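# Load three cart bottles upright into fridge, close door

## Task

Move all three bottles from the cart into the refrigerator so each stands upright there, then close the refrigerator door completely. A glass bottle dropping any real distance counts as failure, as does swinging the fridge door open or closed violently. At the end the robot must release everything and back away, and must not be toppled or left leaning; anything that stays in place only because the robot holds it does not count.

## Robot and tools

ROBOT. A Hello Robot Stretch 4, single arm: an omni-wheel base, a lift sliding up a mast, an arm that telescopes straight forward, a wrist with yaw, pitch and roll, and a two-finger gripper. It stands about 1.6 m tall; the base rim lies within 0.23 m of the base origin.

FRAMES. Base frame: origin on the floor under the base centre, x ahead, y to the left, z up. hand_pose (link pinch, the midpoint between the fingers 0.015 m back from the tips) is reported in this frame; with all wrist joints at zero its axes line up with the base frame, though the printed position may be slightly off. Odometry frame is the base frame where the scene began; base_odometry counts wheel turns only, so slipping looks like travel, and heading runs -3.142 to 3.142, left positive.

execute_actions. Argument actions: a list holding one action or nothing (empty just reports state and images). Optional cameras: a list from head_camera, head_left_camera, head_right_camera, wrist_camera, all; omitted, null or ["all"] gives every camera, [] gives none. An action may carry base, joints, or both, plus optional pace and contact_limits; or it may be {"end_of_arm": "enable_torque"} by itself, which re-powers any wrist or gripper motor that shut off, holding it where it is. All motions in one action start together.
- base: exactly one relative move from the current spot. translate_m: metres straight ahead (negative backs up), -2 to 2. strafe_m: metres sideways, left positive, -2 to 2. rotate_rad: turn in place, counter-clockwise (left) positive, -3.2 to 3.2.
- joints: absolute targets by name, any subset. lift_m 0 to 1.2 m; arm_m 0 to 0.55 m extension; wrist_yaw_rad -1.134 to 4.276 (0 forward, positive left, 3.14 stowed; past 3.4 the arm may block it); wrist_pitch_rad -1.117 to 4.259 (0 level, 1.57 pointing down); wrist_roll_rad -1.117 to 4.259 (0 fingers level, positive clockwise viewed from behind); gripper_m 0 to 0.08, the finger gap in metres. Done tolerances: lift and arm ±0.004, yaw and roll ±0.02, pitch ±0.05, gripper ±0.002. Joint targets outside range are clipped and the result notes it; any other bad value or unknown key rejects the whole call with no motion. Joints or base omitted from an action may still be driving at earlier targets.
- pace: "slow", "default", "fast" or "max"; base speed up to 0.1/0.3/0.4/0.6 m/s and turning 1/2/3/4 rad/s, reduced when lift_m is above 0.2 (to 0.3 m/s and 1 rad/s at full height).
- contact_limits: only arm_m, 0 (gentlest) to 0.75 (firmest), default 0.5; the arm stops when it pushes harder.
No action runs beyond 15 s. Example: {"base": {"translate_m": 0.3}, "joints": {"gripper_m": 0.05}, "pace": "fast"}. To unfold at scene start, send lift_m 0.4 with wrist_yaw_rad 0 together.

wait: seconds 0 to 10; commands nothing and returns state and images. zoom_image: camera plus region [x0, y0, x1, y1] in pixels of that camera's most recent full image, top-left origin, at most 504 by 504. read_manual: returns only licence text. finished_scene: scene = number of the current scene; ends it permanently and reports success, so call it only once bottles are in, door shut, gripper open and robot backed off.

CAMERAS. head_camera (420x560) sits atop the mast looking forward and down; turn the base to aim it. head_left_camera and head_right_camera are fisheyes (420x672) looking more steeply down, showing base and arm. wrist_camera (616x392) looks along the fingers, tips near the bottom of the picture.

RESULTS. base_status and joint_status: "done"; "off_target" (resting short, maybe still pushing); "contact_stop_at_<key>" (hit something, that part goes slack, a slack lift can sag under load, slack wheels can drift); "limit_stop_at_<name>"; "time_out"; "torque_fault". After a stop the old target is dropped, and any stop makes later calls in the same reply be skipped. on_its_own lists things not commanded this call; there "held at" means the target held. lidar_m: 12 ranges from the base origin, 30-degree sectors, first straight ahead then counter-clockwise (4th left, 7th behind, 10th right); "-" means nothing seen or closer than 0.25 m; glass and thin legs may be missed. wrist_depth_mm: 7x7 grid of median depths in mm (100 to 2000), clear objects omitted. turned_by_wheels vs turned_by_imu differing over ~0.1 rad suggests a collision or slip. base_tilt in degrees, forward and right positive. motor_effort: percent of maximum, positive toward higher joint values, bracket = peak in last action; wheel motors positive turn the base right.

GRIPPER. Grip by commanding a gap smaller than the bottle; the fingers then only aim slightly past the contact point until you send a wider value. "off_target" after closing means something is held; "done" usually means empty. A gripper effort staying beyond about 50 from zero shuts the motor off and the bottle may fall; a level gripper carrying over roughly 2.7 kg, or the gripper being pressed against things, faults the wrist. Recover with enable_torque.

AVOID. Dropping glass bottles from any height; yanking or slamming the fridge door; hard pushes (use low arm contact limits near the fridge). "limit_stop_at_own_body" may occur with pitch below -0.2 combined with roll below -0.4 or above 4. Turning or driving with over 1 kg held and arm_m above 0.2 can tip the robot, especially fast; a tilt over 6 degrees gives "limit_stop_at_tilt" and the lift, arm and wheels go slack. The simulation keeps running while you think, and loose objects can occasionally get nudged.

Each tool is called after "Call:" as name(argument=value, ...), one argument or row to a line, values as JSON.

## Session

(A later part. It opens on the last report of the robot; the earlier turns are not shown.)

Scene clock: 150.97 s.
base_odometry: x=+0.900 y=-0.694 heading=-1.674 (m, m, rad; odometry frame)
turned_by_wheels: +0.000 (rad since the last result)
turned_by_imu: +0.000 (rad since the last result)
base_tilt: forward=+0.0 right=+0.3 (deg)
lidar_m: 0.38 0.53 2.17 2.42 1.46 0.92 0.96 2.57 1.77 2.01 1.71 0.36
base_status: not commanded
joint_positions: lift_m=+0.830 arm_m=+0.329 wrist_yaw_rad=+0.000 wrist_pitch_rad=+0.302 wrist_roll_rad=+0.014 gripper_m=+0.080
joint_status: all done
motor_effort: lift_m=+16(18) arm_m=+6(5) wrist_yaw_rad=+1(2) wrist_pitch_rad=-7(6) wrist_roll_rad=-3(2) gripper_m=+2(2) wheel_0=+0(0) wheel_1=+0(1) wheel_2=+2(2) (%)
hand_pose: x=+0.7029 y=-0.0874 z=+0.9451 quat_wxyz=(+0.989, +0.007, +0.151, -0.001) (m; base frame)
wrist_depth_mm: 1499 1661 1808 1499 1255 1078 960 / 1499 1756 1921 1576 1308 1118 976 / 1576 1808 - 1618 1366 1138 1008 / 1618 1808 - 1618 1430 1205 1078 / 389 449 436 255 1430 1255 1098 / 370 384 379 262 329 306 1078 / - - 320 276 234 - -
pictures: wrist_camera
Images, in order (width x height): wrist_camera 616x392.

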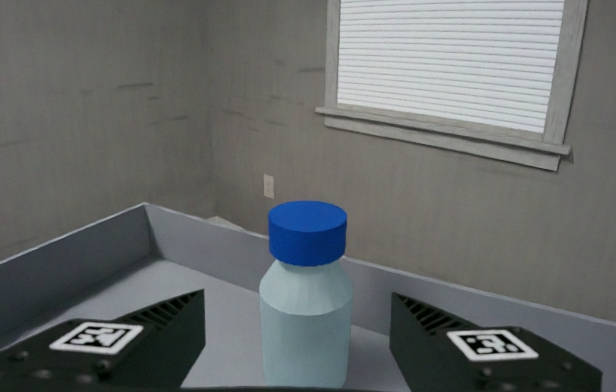

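Call:
execute_actions(
  actions=[
    {"base":{"rotate_rad":-0.005},"joints":{"arm_m":0.468},"pace":"slow"},
  ],
  cameras=[],
)

Call:
execute_actions(
  actions=[
    {"joints":{"lift_m":0.765},"pace":"slow"},
  ],
  cameras=["wrist_camera"],
)

Call:
execute_actions(
  actions=[
    {"joints":{"gripper_m":0.04}},
  ],
  cameras=[],
)

Call:
execute_actions(
  actions=[
    {"joints":{"lift_m":0.94}},
  ],
  cameras=[],
)

Call:
execute_actions(
  actions=[
    {"joints":{"arm_m":0}},
  ],
  cameras=[],
)

Call:
execute_actions(
  actions=[
    {"base":{"rotate_rad":2.48},"pace":"slow"},
  ],
  cameras=[],
)

Call:
execute_actions(
  actions=[
    {"base":{"translate_m":0.86}},
  ],
  cameras=[],
)

Call:
execute_actions(
  actions=[
    {"joints":{"arm_m":0.35}},
  ],
  cameras=[],
)

Call:
execute_actions(
  actions=[
    {"joints":{"lift_m":0.887},"pace":"slow"},
  ],
  cameras=["wrist_camera","head_camera"],
)

Scene clock: 170.30 s.
base_odometry: x=+0.900 y=-0.694 heading=-1.679 (m, m, rad; odometry frame)
turned_by_wheels: -0.005 (rad since the last result)
turned_by_imu: -0.004 (rad since the last result)
base_tilt: forward=+0.0 right=+0.2 (deg)
lidar_m: 0.37 0.53 2.17 2.44 1.48 0.92 0.93 2.57 1.76 1.99 1.69 0.37
base_status: done
joint_positions: lift_m=+0.830 arm_m=+0.467 wrist_yaw_rad=+0.000 wrist_pitch_rad=+0.302 wrist_roll_rad=+0.014 gripper_m=+0.080
joint_status: all done
motor_effort: lift_m=+16(16) arm_m=+7(5) wrist_yaw_rad=+1(2) wrist_pitch_rad=-6(6) wrist_roll_rad=-3(2) gripper_m=+1(3) wheel_0=-1(2) wheel_1=+0(1) wheel_2=+1(6) (%)
hand_pose: x=+0.8408 y=-0.0874 z=+0.9451 quat_wxyz=(+0.989, +0.007, +0.151, -0.001) (m; base frame)
wrist_depth_mm: 1430 1618 1756 1397 1160 960 878 / 1464 1708 1808 1430 1205 1025 917 / 1499 1708 1921 1537 1229 1042 931 / 1499 1756 - 1576 1308 1118 976 / 1537 1808 - 1661 1366 1138 991 / 319 306 1576 1618 1336 1138 1042 / - - 147 141 141 - -
pictures: none
No camera images: the call's "cameras" was empty. Leave "cameras" out to get every camera's image.

Scene clock: 171.73 s.
base_odometry: x=+0.900 y=-0.694 heading=-1.679 (m, m, rad; odometry frame)
turned_by_wheels: +0.000 (rad since the last result)
turned_by_imu: +0.000 (rad since the last result)
base_tilt: forward=+0.0 right=+0.2 (deg)
lidar_m: 0.37 0.52 2.17 2.41 1.47 0.90 0.93 2.57 1.75 2.02 1.70 0.36
base_status: not commanded
joint_positions: lift_m=+0.765 arm_m=+0.467 wrist_yaw_rad=+0.000 wrist_pitch_rad=+0.302 wrist_roll_rad=+0.014 gripper_m=+0.080
joint_status: all done
motor_effort: lift_m=+16(16) arm_m=+6(6) wrist_yaw_rad=+2(1) wrist_pitch_rad=-7(8) wrist_roll_rad=-2(3) gripper_m=+2(4) wheel_0=-1(1) wheel_1=+1(1) wheel_2=+1(1) (%)
hand_pose: x=+0.8408 y=-0.0874 z=+0.8801 quat_wxyz=(+0.989, +0.007, +0.151, -0.001) (m; base frame)
wrist_depth_mm: 1397 1661 1708 1397 1160 991 878 / 1430 1661 1808 1430 1205 1025 891 / 1499 1708 1863 1499 1255 1060 931 / 324 1708 125 116 1255 1098 976 / 319 298 259 - 1281 1138 1008 / 282 285 130 109 142 187 1025 / - - 118 110 120 - -
pictures: wrist_camera
Images, in order (width x height): wrist_camera 616x392.

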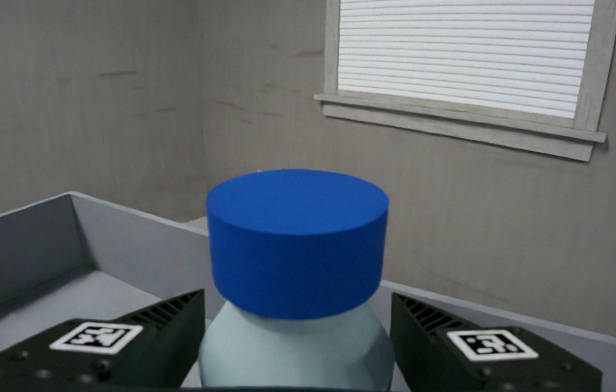

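Scene clock: 172.63 s.
base_odometry: x=+0.900 y=-0.694 heading=-1.679 (m, m, rad; odometry frame)
turned_by_wheels: +0.000 (rad since the last result)
turned_by_imu: +0.000 (rad since the last result)
base_tilt: forward=+0.1 right=+0.4 (deg)
lidar_m: 0.41 0.54 2.18 2.40 1.46 0.92 0.94 2.55 1.76 1.99 1.70 0.34
base_status: not commanded
joint_positions: lift_m=+0.765 arm_m=+0.467 wrist_yaw_rad=+0.000 wrist_pitch_rad=+0.302 wrist_roll_rad=+0.014 gripper_m=+0.068
joint_status: gripper_m off_target (ended at +0.068, target +0.040)
on_its_own: gripper_m is held at +0.064, not at your +0.040, by its contact guard: the fingers met something
motor_effort: lift_m=+16(15) arm_m=+6(6) wrist_yaw_rad=+2(2) wrist_pitch_rad=-6(6) wrist_roll_rad=-3(3) gripper_m=-35(38) wheel_0=-1(1) wheel_1=+1(1) wheel_2=+1(1) (%)
hand_pose: x=+0.8408 y=-0.0874 z=+0.8801 quat_wxyz=(+0.989, +0.007, +0.151, -0.001) (m; base frame)
wrist_depth_mm: 1430 1576 1756 1397 1160 976 878 / 1430 1661 1756 1430 1205 1025 904 / 1499 1708 1863 1537 1229 1060 931 / 324 1708 125 116 1255 1098 976 / 315 298 258 - 1308 1138 991 / 279 286 128 109 137 188 1025 / - - 115 109 116 - -
pictures: none
No camera images: the call's "cameras" was empty. Leave "cameras" out to get every camera's image.

Scene clock: 174.43 s.
base_odometry: x=+0.900 y=-0.694 heading=-1.679 (m, m, rad; odometry frame)
turned_by_wheels: +0.000 (rad since the last result)
turned_by_imu: +0.000 (rad since the last result)
base_tilt: forward=+0.0 right=+0.1 (deg)
lidar_m: 0.39 0.52 2.16 2.43 1.46 0.94 0.94 2.53 1.76 2.01 1.71 0.36
base_status: not commanded
joint_positions: lift_m=+0.940 arm_m=+0.467 wrist_yaw_rad=+0.000 wrist_pitch_rad=+0.305 wrist_roll_rad=+0.014 gripper_m=+0.068
joint_status: all done
on_its_own: gripper_m is held at +0.064, not at your +0.040, by its contact guard: the fingers met something
motor_effort: lift_m=+23(24) arm_m=+6(6) wrist_yaw_rad=+2(0) wrist_pitch_rad=-13(14) wrist_roll_rad=-2(2) gripper_m=-38(35) wheel_0=-1(1) wheel_1=+1(1) wheel_2=+1(1) (%)
hand_pose: x=+0.8407 y=-0.0874 z=+1.0540 quat_wxyz=(+0.988, +0.007, +0.152, -0.001) (m; base frame)
wrist_depth_mm: 1397 1618 1708 1366 1160 991 878 / 1430 1661 1808 1430 1205 1042 917 / 1464 1708 1863 1537 1281 1060 946 / 1537 1756 125 116 1255 1098 976 / 1618 1863 - - 1281 1138 1008 / 1618 1756 128 109 137 1160 1025 / - - 115 109 116 - -
pictures: none
No camera images: the call's "cameras" was empty. Leave "cameras" out to get every camera's image.

Scene clock: 176.90 s.
base_odometry: x=+0.900 y=-0.694 heading=-1.679 (m, m, rad; odometry frame)
turned_by_wheels: +0.000 (rad since the last result)
turned_by_imu: +0.001 (rad since the last result)
base_tilt: forward=-0.1 right=+0.4 (deg)
lidar_m: 0.38 0.54 2.19 2.39 1.47 0.94 0.94 2.57 1.78 1.99 1.69 0.37
base_status: not commanded
joint_positions: lift_m=+0.940 arm_m=+0.001 wrist_yaw_rad=+0.000 wrist_pitch_rad=+0.305 wrist_roll_rad=+0.014 gripper_m=+0.068
joint_status: all done
on_its_own: gripper_m is held at +0.064, not at your +0.040, by its contact guard: the fingers met something
motor_effort: lift_m=+23(23) arm_m=-6(7) wrist_yaw_rad=+1(2) wrist_pitch_rad=-14(14) wrist_roll_rad=-3(2) gripper_m=-37(39) wheel_0=-1(0) wheel_1=+0(1) wheel_2=+1(1) (%)
hand_pose: x=+0.3748 y=-0.0875 z=+1.0540 quat_wxyz=(+0.988, +0.007, +0.152, -0.001) (m; base frame)
wrist_depth_mm: 1661 1921 - 1808 1499 1308 1160 / 1708 - - 1863 1576 1336 1182 / 1708 - - - 1618 1366 1229 / 1808 - 125 116 1576 1430 1229 / 1756 654 668 - 634 1397 1336 / 521 554 128 109 137 569 504 / - - 115 109 116 - -
pictures: none
No camera images: the call's "cameras" was empty. Leave "cameras" out to get every camera's image.

Scene clock: 180.67 s.
base_odometry: x=+0.900 y=-0.694 heading=+0.800 (m, m, rad; odometry frame)
turned_by_wheels: +2.479 (rad since the last result)
turned_by_imu: +2.526 (rad since the last result)
base_tilt: forward=-0.1 right=+0.1 (deg)
lidar_m: 1.21 0.91 2.57 1.74 1.87 1.75 0.39 0.39 0.50 2.18 2.37 2.05
base_status: done
joint_positions: lift_m=+0.940 arm_m=+0.001 wrist_yaw_rad=+0.000 wrist_pitch_rad=+0.305 wrist_roll_rad=+0.014 gripper_m=+0.068
joint_status: not commanded
on_its_own: gripper_m is held at +0.064, not at your +0.040, by its contact guard: the fingers met something
motor_effort: lift_m=+23(23) arm_m=-6(6) wrist_yaw_rad=+1(0) wrist_pitch_rad=-14(15) wrist_roll_rad=-2(2) gripper_m=-36(38) wheel_0=-3(6) wheel_1=-1(6) wheel_2=-2(6) (%)
hand_pose: x=+0.3749 y=-0.0874 z=+1.0540 quat_wxyz=(+0.988, +0.007, +0.152, -0.001) (m; base frame)
wrist_depth_mm: 609 809 1281 1499 1576 1537 1537 / 603 854 1336 1576 1618 1618 1576 / 647 854 1281 1708 1661 1708 1661 / 668 878 125 116 1756 1756 1756 / 715 891 1205 - 1863 1921 1808 / 1576 778 128 109 137 1808 1756 / - - 115 109 116 - -
pictures: none
No camera images: the call's "cameras" was empty. Leave "cameras" out to get every camera's image.

Scene clock: 185.03 s.
base_odometry: x=+1.499 y=-0.077 heading=+0.800 (m, m, rad; odometry frame)
turned_by_wheels: +0.000 (rad since the last result)
turned_by_imu: -0.002 (rad since the last result)
base_tilt: forward=+0.0 right=+0.1 (deg)
lidar_m: 0.59 0.42 0.32 0.32 1.87 2.60 1.22 1.25 2.33 2.28 1.53 0.62
base_status: done
joint_positions: lift_m=+0.940 arm_m=+0.001 wrist_yaw_rad=+0.000 wrist_pitch_rad=+0.305 wrist_roll_rad=+0.014 gripper_m=+0.068
joint_status: not commanded
on_its_own: gripper_m is held at +0.064, not at your +0.040, by its contact guard: the fingers met something
motor_effort: lift_m=+23(23) arm_m=-6(6) wrist_yaw_rad=+0(0) wrist_pitch_rad=-14(14) wrist_roll_rad=-3(3) gripper_m=-38(37) wheel_0=+0(5) wheel_1=+0(4) wheel_2=+2(7) (%)
hand_pose: x=+0.3748 y=-0.0874 z=+1.0540 quat_wxyz=(+0.988, +0.007, +0.152, -0.001) (m; base frame)
wrist_depth_mm: 449 615 741 732 707 319 788 / 449 627 778 759 732 330 820 / 459 640 820 778 699 349 866 / 466 603 125 116 462 368 917 / 462 496 452 - 433 392 976 / 480 585 128 109 136 407 1042 / - - 115 109 116 - -
pictures: none
No camera images: the call's "cameras" was empty. Leave "cameras" out to get every camera's image.

Scene clock: 187.20 s.
base_odometry: x=+1.499 y=-0.077 heading=+0.800 (m, m, rad; odometry frame)
turned_by_wheels: +0.000 (rad since the last result)
turned_by_imu: +0.000 (rad since the last result)
base_tilt: forward=+0.0 right=+0.1 (deg)
lidar_m: 0.60 0.42 0.30 0.31 1.83 2.61 1.21 1.25 2.32 2.27 1.51 0.61
base_status: not commanded
joint_positions: lift_m=+0.940 arm_m=+0.349 wrist_yaw_rad=+0.000 wrist_pitch_rad=+0.305 wrist_roll_rad=+0.014 gripper_m=+0.068
joint_status: all done
on_its_own: gripper_m is held at +0.064, not at your +0.040, by its contact guard: the fingers met something
motor_effort: lift_m=+22(23) arm_m=+7(4) wrist_yaw_rad=+1(1) wrist_pitch_rad=-14(15) wrist_roll_rad=-2(2) gripper_m=-36(37) wheel_0=+0(1) wheel_1=-1(0) wheel_2=+3(3) (%)
hand_pose: x=+0.7227 y=-0.0874 z=+1.0541 quat_wxyz=(+0.988, +0.007, +0.152, -0.001) (m; base frame)
wrist_depth_mm: 410 427 418 413 404 349 - / 410 445 442 436 418 347 233 / 418 473 466 452 442 349 233 / 424 500 125 116 462 342 230 / 407 459 433 - 452 334 226 / 351 357 128 109 137 297 224 / - - 115 110 116 - -
pictures: none
No camera images: the call's "cameras" was empty. Leave "cameras" out to get every camera's image.

Scene clock: 188.50 s.
base_odometry: x=+1.499 y=-0.077 heading=+0.800 (m, m, rad; odometry frame)
turned_by_wheels: +0.000 (rad since the last result)
turned_by_imu: +0.000 (rad since the last result)
base_tilt: forward=+0.0 right=+0.1 (deg)
lidar_m: 0.60 0.45 0.32 0.30 1.88 2.60 1.21 1.24 2.34 2.27 1.54 0.59
base_status: not commanded
joint_positions: lift_m=+0.887 arm_m=+0.349 wrist_yaw_rad=+0.000 wrist_pitch_rad=+0.300 wrist_roll_rad=+0.014 gripper_m=+0.068
joint_status: all done
on_its_own: gripper_m is held at +0.064, not at your +0.040, by its contact guard: the fingers met something
motor_effort: lift_m=+14(21) arm_m=+6(6) wrist_yaw_rad=+1(1) wrist_pitch_rad=+1(14) wrist_roll_rad=-3(3) gripper_m=-37(37) wheel_0=+0(0) wheel_1=-1(0) wheel_2=+2(3) (%)
hand_pose: x=+0.7230 y=-0.0875 z=+1.0029 quat_wxyz=(+0.989, +0.007, +0.149, -0.001) (m; base frame)
wrist_depth_mm: 410 427 421 413 402 349 - / 413 449 439 430 421 347 233 / 415 473 462 191 442 345 233 / 424 488 137 116 459 342 230 / 364 373 355 - 362 334 227 / 281 286 125 109 143 282 223 / - - 115 109 116 - -
pictures: head_camera, wrist_camera
Images, in order (width x height): head_camera 420x560, wrist_camera 616x392.

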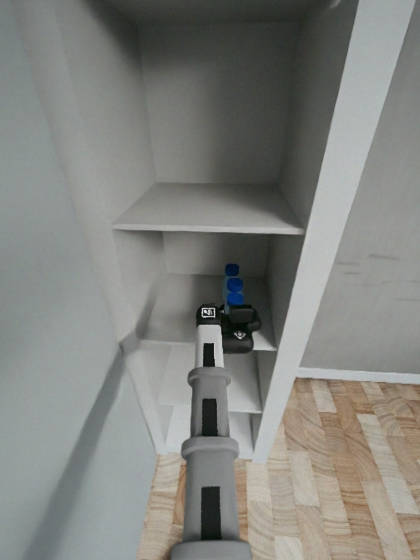

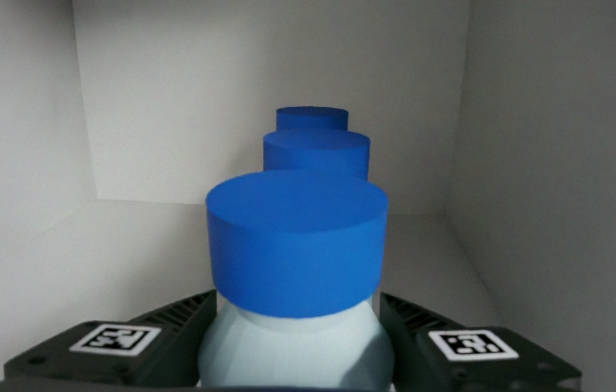

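Call:
execute_actions(
  actions=[
    {"joints":{"gripper_m":0.08}},
  ],
  cameras=[],
)

Call:
execute_actions(
  actions=[
    {"base":{"translate_m":-0.55},"joints":{"arm_m":0}},
  ],
  cameras=["wrist_camera"],
)

Call:
execute_actions(
  actions=[
    {"base":{"strafe_m":0.7},"joints":{"wrist_yaw_rad":3.14,"wrist_pitch_rad":0,"lift_m":0.3,"gripper_m":0.03}},
  ],
  cameras=[],
)

Call:
execute_actions(
  actions=[
    {"base":{"translate_m":0.68}},
  ],
  cameras=[],
)

Call:
execute_actions(
  actions=[
    {"base":{"strafe_m":-0.72},"pace":"slow"},
  ],
  cameras=["head_right_camera"],
)

Call:
execute_actions(
  actions=[
    {"joints":{"arm_m":0.27},"contact_limits":{"arm_m":0.15},"pace":"slow"},
  ],
  cameras=["head_right_camera"],
)

Scene clock: 204.60 s.
base_odometry: x=+1.499 y=-0.077 heading=+0.800 (m, m, rad; odometry frame)
turned_by_wheels: +0.000 (rad since the last result)
turned_by_imu: +0.001 (rad since the last result)
base_tilt: forward=+0.0 right=+0.3 (deg)
lidar_m: 0.59 0.42 0.31 0.31 1.87 2.59 1.23 1.23 2.33 2.29 1.52 0.63
base_status: not commanded
joint_positions: lift_m=+0.887 arm_m=+0.349 wrist_yaw_rad=+0.000 wrist_pitch_rad=+0.302 wrist_roll_rad=+0.014 gripper_m=+0.080
joint_status: all done
motor_effort: lift_m=+17(16) arm_m=+6(6) wrist_yaw_rad=+1(2) wrist_pitch_rad=-5(6) wrist_roll_rad=-3(3) gripper_m=+4(35) wheel_0=+0(0) wheel_1=+0(0) wheel_2=+2(2) (%)
hand_pose: x=+0.7229 y=-0.0875 z=+1.0022 quat_wxyz=(+0.989, +0.007, +0.151, -0.001) (m; base frame)
wrist_depth_mm: 413 427 418 410 402 347 - / 407 445 439 427 424 345 233 / 418 477 462 177 442 343 232 / 421 488 127 113 455 340 230 / 357 364 347 - 355 332 226 / 277 279 126 109 148 276 222 / - - 116 108 119 - -
pictures: none
No camera images: the call's "cameras" was empty. Leave "cameras" out to get every camera's image.

Scene clock: 207.90 s.
base_odometry: x=+1.116 y=-0.472 heading=+0.800 (m, m, rad; odometry frame)
turned_by_wheels: +0.000 (rad since the last result)
turned_by_imu: +0.002 (rad since the last result)
base_tilt: forward=-0.1 right=+0.2 (deg)
lidar_m: 1.12 0.64 2.54 1.75 1.84 2.06 0.67 0.67 0.86 2.20 2.22 1.77
base_status: done
joint_positions: lift_m=+0.887 arm_m=+0.001 wrist_yaw_rad=+0.000 wrist_pitch_rad=+0.303 wrist_roll_rad=+0.014 gripper_m=+0.080
joint_status: all done
motor_effort: lift_m=+17(17) arm_m=-6(7) wrist_yaw_rad=+0(0) wrist_pitch_rad=-6(7) wrist_roll_rad=-3(3) gripper_m=+1(2) wheel_0=+0(6) wheel_1=-1(7) wheel_2=-2(8) (%)
hand_pose: x=+0.3750 y=-0.0874 z=+1.0020 quat_wxyz=(+0.989, +0.007, +0.151, -0.001) (m; base frame)
wrist_depth_mm: 564 778 1205 1229 1229 1308 1255 / 564 798 1255 1255 1255 1308 1336 / 574 820 1118 1336 1160 1397 1366 / 580 831 1308 1397 1464 1464 1430 / 591 831 1138 1229 1537 1537 1499 / 580 691 1366 1499 1042 1576 1576 / - - 1229 1255 627 - -
pictures: wrist_camera
Images, in order (width x height): wrist_camera 616x392.

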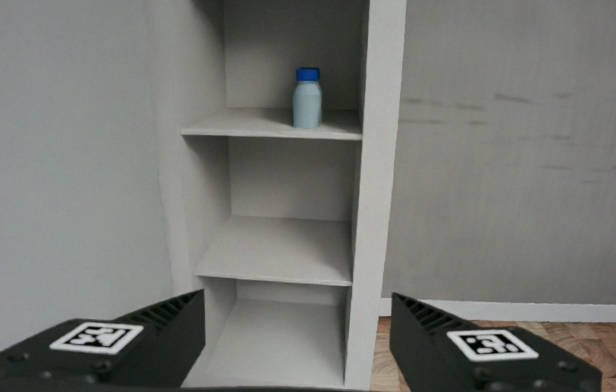

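Scene clock: 211.57 s.
base_odometry: x=+0.613 y=+0.016 heading=+0.800 (m, m, rad; odometry frame)
turned_by_wheels: +0.000 (rad since the last result)
turned_by_imu: +0.004 (rad since the last result)
base_tilt: forward=+0.0 right=+0.3 (deg)
lidar_m: 1.72 1.91 1.85 1.03 1.09 1.65 1.90 1.02 1.04 2.93 2.30 0.62
base_status: done
joint_positions: lift_m=+0.300 arm_m=+0.001 wrist_yaw_rad=+3.140 wrist_pitch_rad=+0.003 wrist_roll_rad=+0.014 gripper_m=+0.030
joint_status: all done
motor_effort: lift_m=+16(17) arm_m=-5(6) wrist_yaw_rad=+1(5) wrist_pitch_rad=-8(11) wrist_roll_rad=-3(2) gripper_m=+2(0) wheel_0=+0(8) wheel_1=-1(8) wheel_2=-1(1) (%)
hand_pose: x=-0.0406 y=+0.0878 z=+0.4779 quat_wxyz=(+0.001, -0.001, +0.007, +1.000) (m; base frame)
wrist_depth_mm: - 133 - - 1863 1921 1921 / - 121 166 - 1921 1863 1808 / - 130 182 - - 1921 1863 / 136 137 - - - 1921 1921 / - - - - - 1921 1921 / 1308 1499 154 1576 1537 1537 1499 / 1042 - - 1060 - 1118 1118
pictures: none
No camera images: the call's "cameras" was empty. Leave "cameras" out to get every camera's image.

Scene clock: 215.30 s.
base_odometry: x=+1.087 y=+0.504 heading=+0.800 (m, m, rad; odometry frame)
turned_by_wheels: +0.000 (rad since the last result)
turned_by_imu: -0.001 (rad since the last result)
base_tilt: forward=+0.0 right=+0.3 (deg)
lidar_m: 1.07 1.16 1.74 1.73 1.31 1.53 2.62 1.55 0.25 0.25 0.32 0.47
base_status: done
joint_positions: lift_m=+0.300 arm_m=+0.001 wrist_yaw_rad=+3.140 wrist_pitch_rad=+0.003 wrist_roll_rad=+0.014 gripper_m=+0.030
joint_status: not commanded
motor_effort: lift_m=+17(16) arm_m=-6(6) wrist_yaw_rad=+1(2) wrist_pitch_rad=-7(7) wrist_roll_rad=-3(2) gripper_m=-2(0) wheel_0=+1(5) wheel_1=+0(3) wheel_2=+2(10) (%)
hand_pose: x=-0.0406 y=+0.0878 z=+0.4778 quat_wxyz=(+0.001, -0.001, +0.007, +1.000) (m; base frame)
wrist_depth_mm: - 133 - - - - - / - 121 166 - - - - / - 130 182 - - - - / 136 137 - - - - - / 1499 - - - - - - / 1308 1464 154 1576 1576 1537 1537 / 1042 - - 1060 - 1118 1098
pictures: none
No camera images: the call's "cameras" was empty. Leave "cameras" out to get every camera's image.

Scene clock: 223.63 s.
base_odometry: x=+1.604 y=+0.003 heading=+0.800 (m, m, rad; odometry frame)
turned_by_wheels: +0.000 (rad since the last result)
turned_by_imu: -0.001 (rad since the last result)
base_tilt: forward=-0.2 right=+0.2 (deg)
lidar_m: 0.39 0.42 1.64 2.48 1.93 2.71 1.36 1.35 2.32 2.28 1.37 0.38
base_status: done
joint_positions: lift_m=+0.300 arm_m=+0.001 wrist_yaw_rad=+3.140 wrist_pitch_rad=+0.003 wrist_roll_rad=+0.014 gripper_m=+0.030
joint_status: not commanded
motor_effort: lift_m=+17(17) arm_m=-5(5) wrist_yaw_rad=+1(2) wrist_pitch_rad=-7(8) wrist_roll_rad=-2(3) gripper_m=-1(0) wheel_0=+2(8) wheel_1=-2(5) wheel_2=+1(2) (%)
hand_pose: x=-0.0406 y=+0.0878 z=+0.4778 quat_wxyz=(+0.001, -0.001, +0.007, +1.000) (m; base frame)
wrist_depth_mm: - 133 - - - - - / - 121 166 - - - - / - 130 182 - - - - / 136 137 1430 - - - - / - 1756 1863 - - - - / 1308 1464 154 1537 1537 1576 1537 / 1060 - - 1078 - 1098 1098
pictures: head_right_camera
Images, in order (width x height): head_right_camera 420x672.

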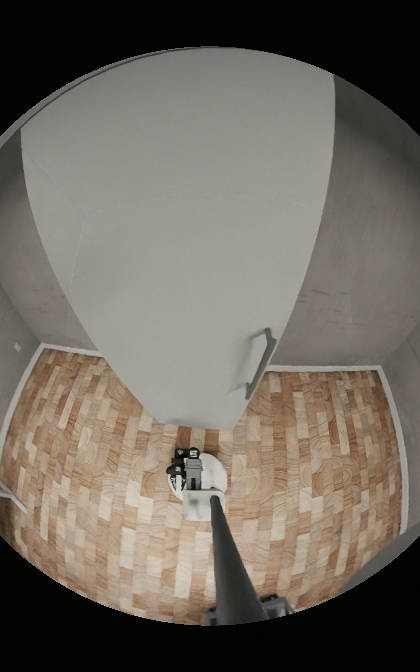

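Scene clock: 226.87 s.
base_odometry: x=+1.604 y=+0.002 heading=+0.801 (m, m, rad; odometry frame)
turned_by_wheels: +0.000 (rad since the last result)
turned_by_imu: +0.005 (rad since the last result)
base_tilt: forward=+0.0 right=+0.2 (deg)
lidar_m: 0.39 0.42 1.64 2.45 1.96 2.73 1.35 1.38 2.33 2.28 1.35 0.40
base_status: not commanded
joint_positions: lift_m=+0.300 arm_m=+0.223 wrist_yaw_rad=+3.140 wrist_pitch_rad=+0.003 wrist_roll_rad=+0.014 gripper_m=+0.030
joint_status: arm_m contact_stop (moved +0.222 of +0.269)
on_its_own: arm_m is slack since a contact_stop (your +0.270 is given up)
motor_effort: lift_m=+18(17) arm_m=-1(26) wrist_yaw_rad=+2(4) wrist_pitch_rad=-6(7) wrist_roll_rad=-3(2) gripper_m=+0(1) wheel_0=+2(5) wheel_1=+2(8) wheel_2=-2(11) (%)
contact_limits: arm_m 0.15
hand_pose: x=+0.1817 y=+0.0878 z=+0.4778 quat_wxyz=(+0.001, -0.001, +0.007, +1.000) (m; base frame)
wrist_depth_mm: - 135 - - - - - / - 129 353 - - - - / 108 136 220 - - - - / 137 211 - - - - - / - 436 - - - - - / 1397 433 154 1537 1537 1537 1537 / 1060 - - 1078 - 1118 1098
pictures: head_right_camera
Images, in order (width x height): head_right_camera 420x672.

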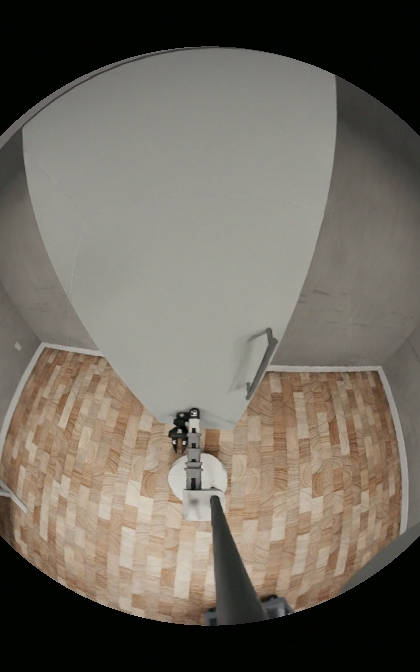

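Call:
execute_actions(
  actions=[
    {"base":{"translate_m":-0.2},"joints":{"arm_m":0}},
  ],
  cameras=[],
)

Call:
finished_scene(
  scene=2,
)

Scene clock: 233.47 s.
base_odometry: x=+1.464 y=-0.141 heading=+0.800 (m, m, rad; odometry frame)
turned_by_wheels: +0.000 (rad since the last result)
turned_by_imu: +0.002 (rad since the last result)
base_tilt: forward=-0.1 right=+0.2 (deg)
lidar_m: 0.58 0.63 1.97 2.28 1.86 2.53 1.15 1.17 2.31 2.25 1.60 0.57
base_status: done
joint_positions: lift_m=+0.300 arm_m=+0.001 wrist_yaw_rad=+3.140 wrist_pitch_rad=+0.003 wrist_roll_rad=+0.014 gripper_m=+0.030
joint_status: all done
motor_effort: lift_m=+18(17) arm_m=-6(5) wrist_yaw_rad=+0(2) wrist_pitch_rad=-6(6) wrist_roll_rad=-2(3) gripper_m=+1(1) wheel_0=+0(6) wheel_1=-1(9) wheel_2=+0(8) (%)
hand_pose: x=-0.0406 y=+0.0877 z=+0.4778 quat_wxyz=(+0.001, -0.001, +0.007, +1.000) (m; base frame)
wrist_depth_mm: - 133 - - - - - / - 120 166 - - - - / - 130 181 - - - - / 136 137 1255 - - - - / - 1576 1661 - - - - / 1308 1255 154 1430 1576 1499 1499 / 1078 - - 1078 - 1118 1118
pictures: none
No camera images: the call's "cameras" was empty. Leave "cameras" out to get every camera's image.

The scene is finished: the task was done.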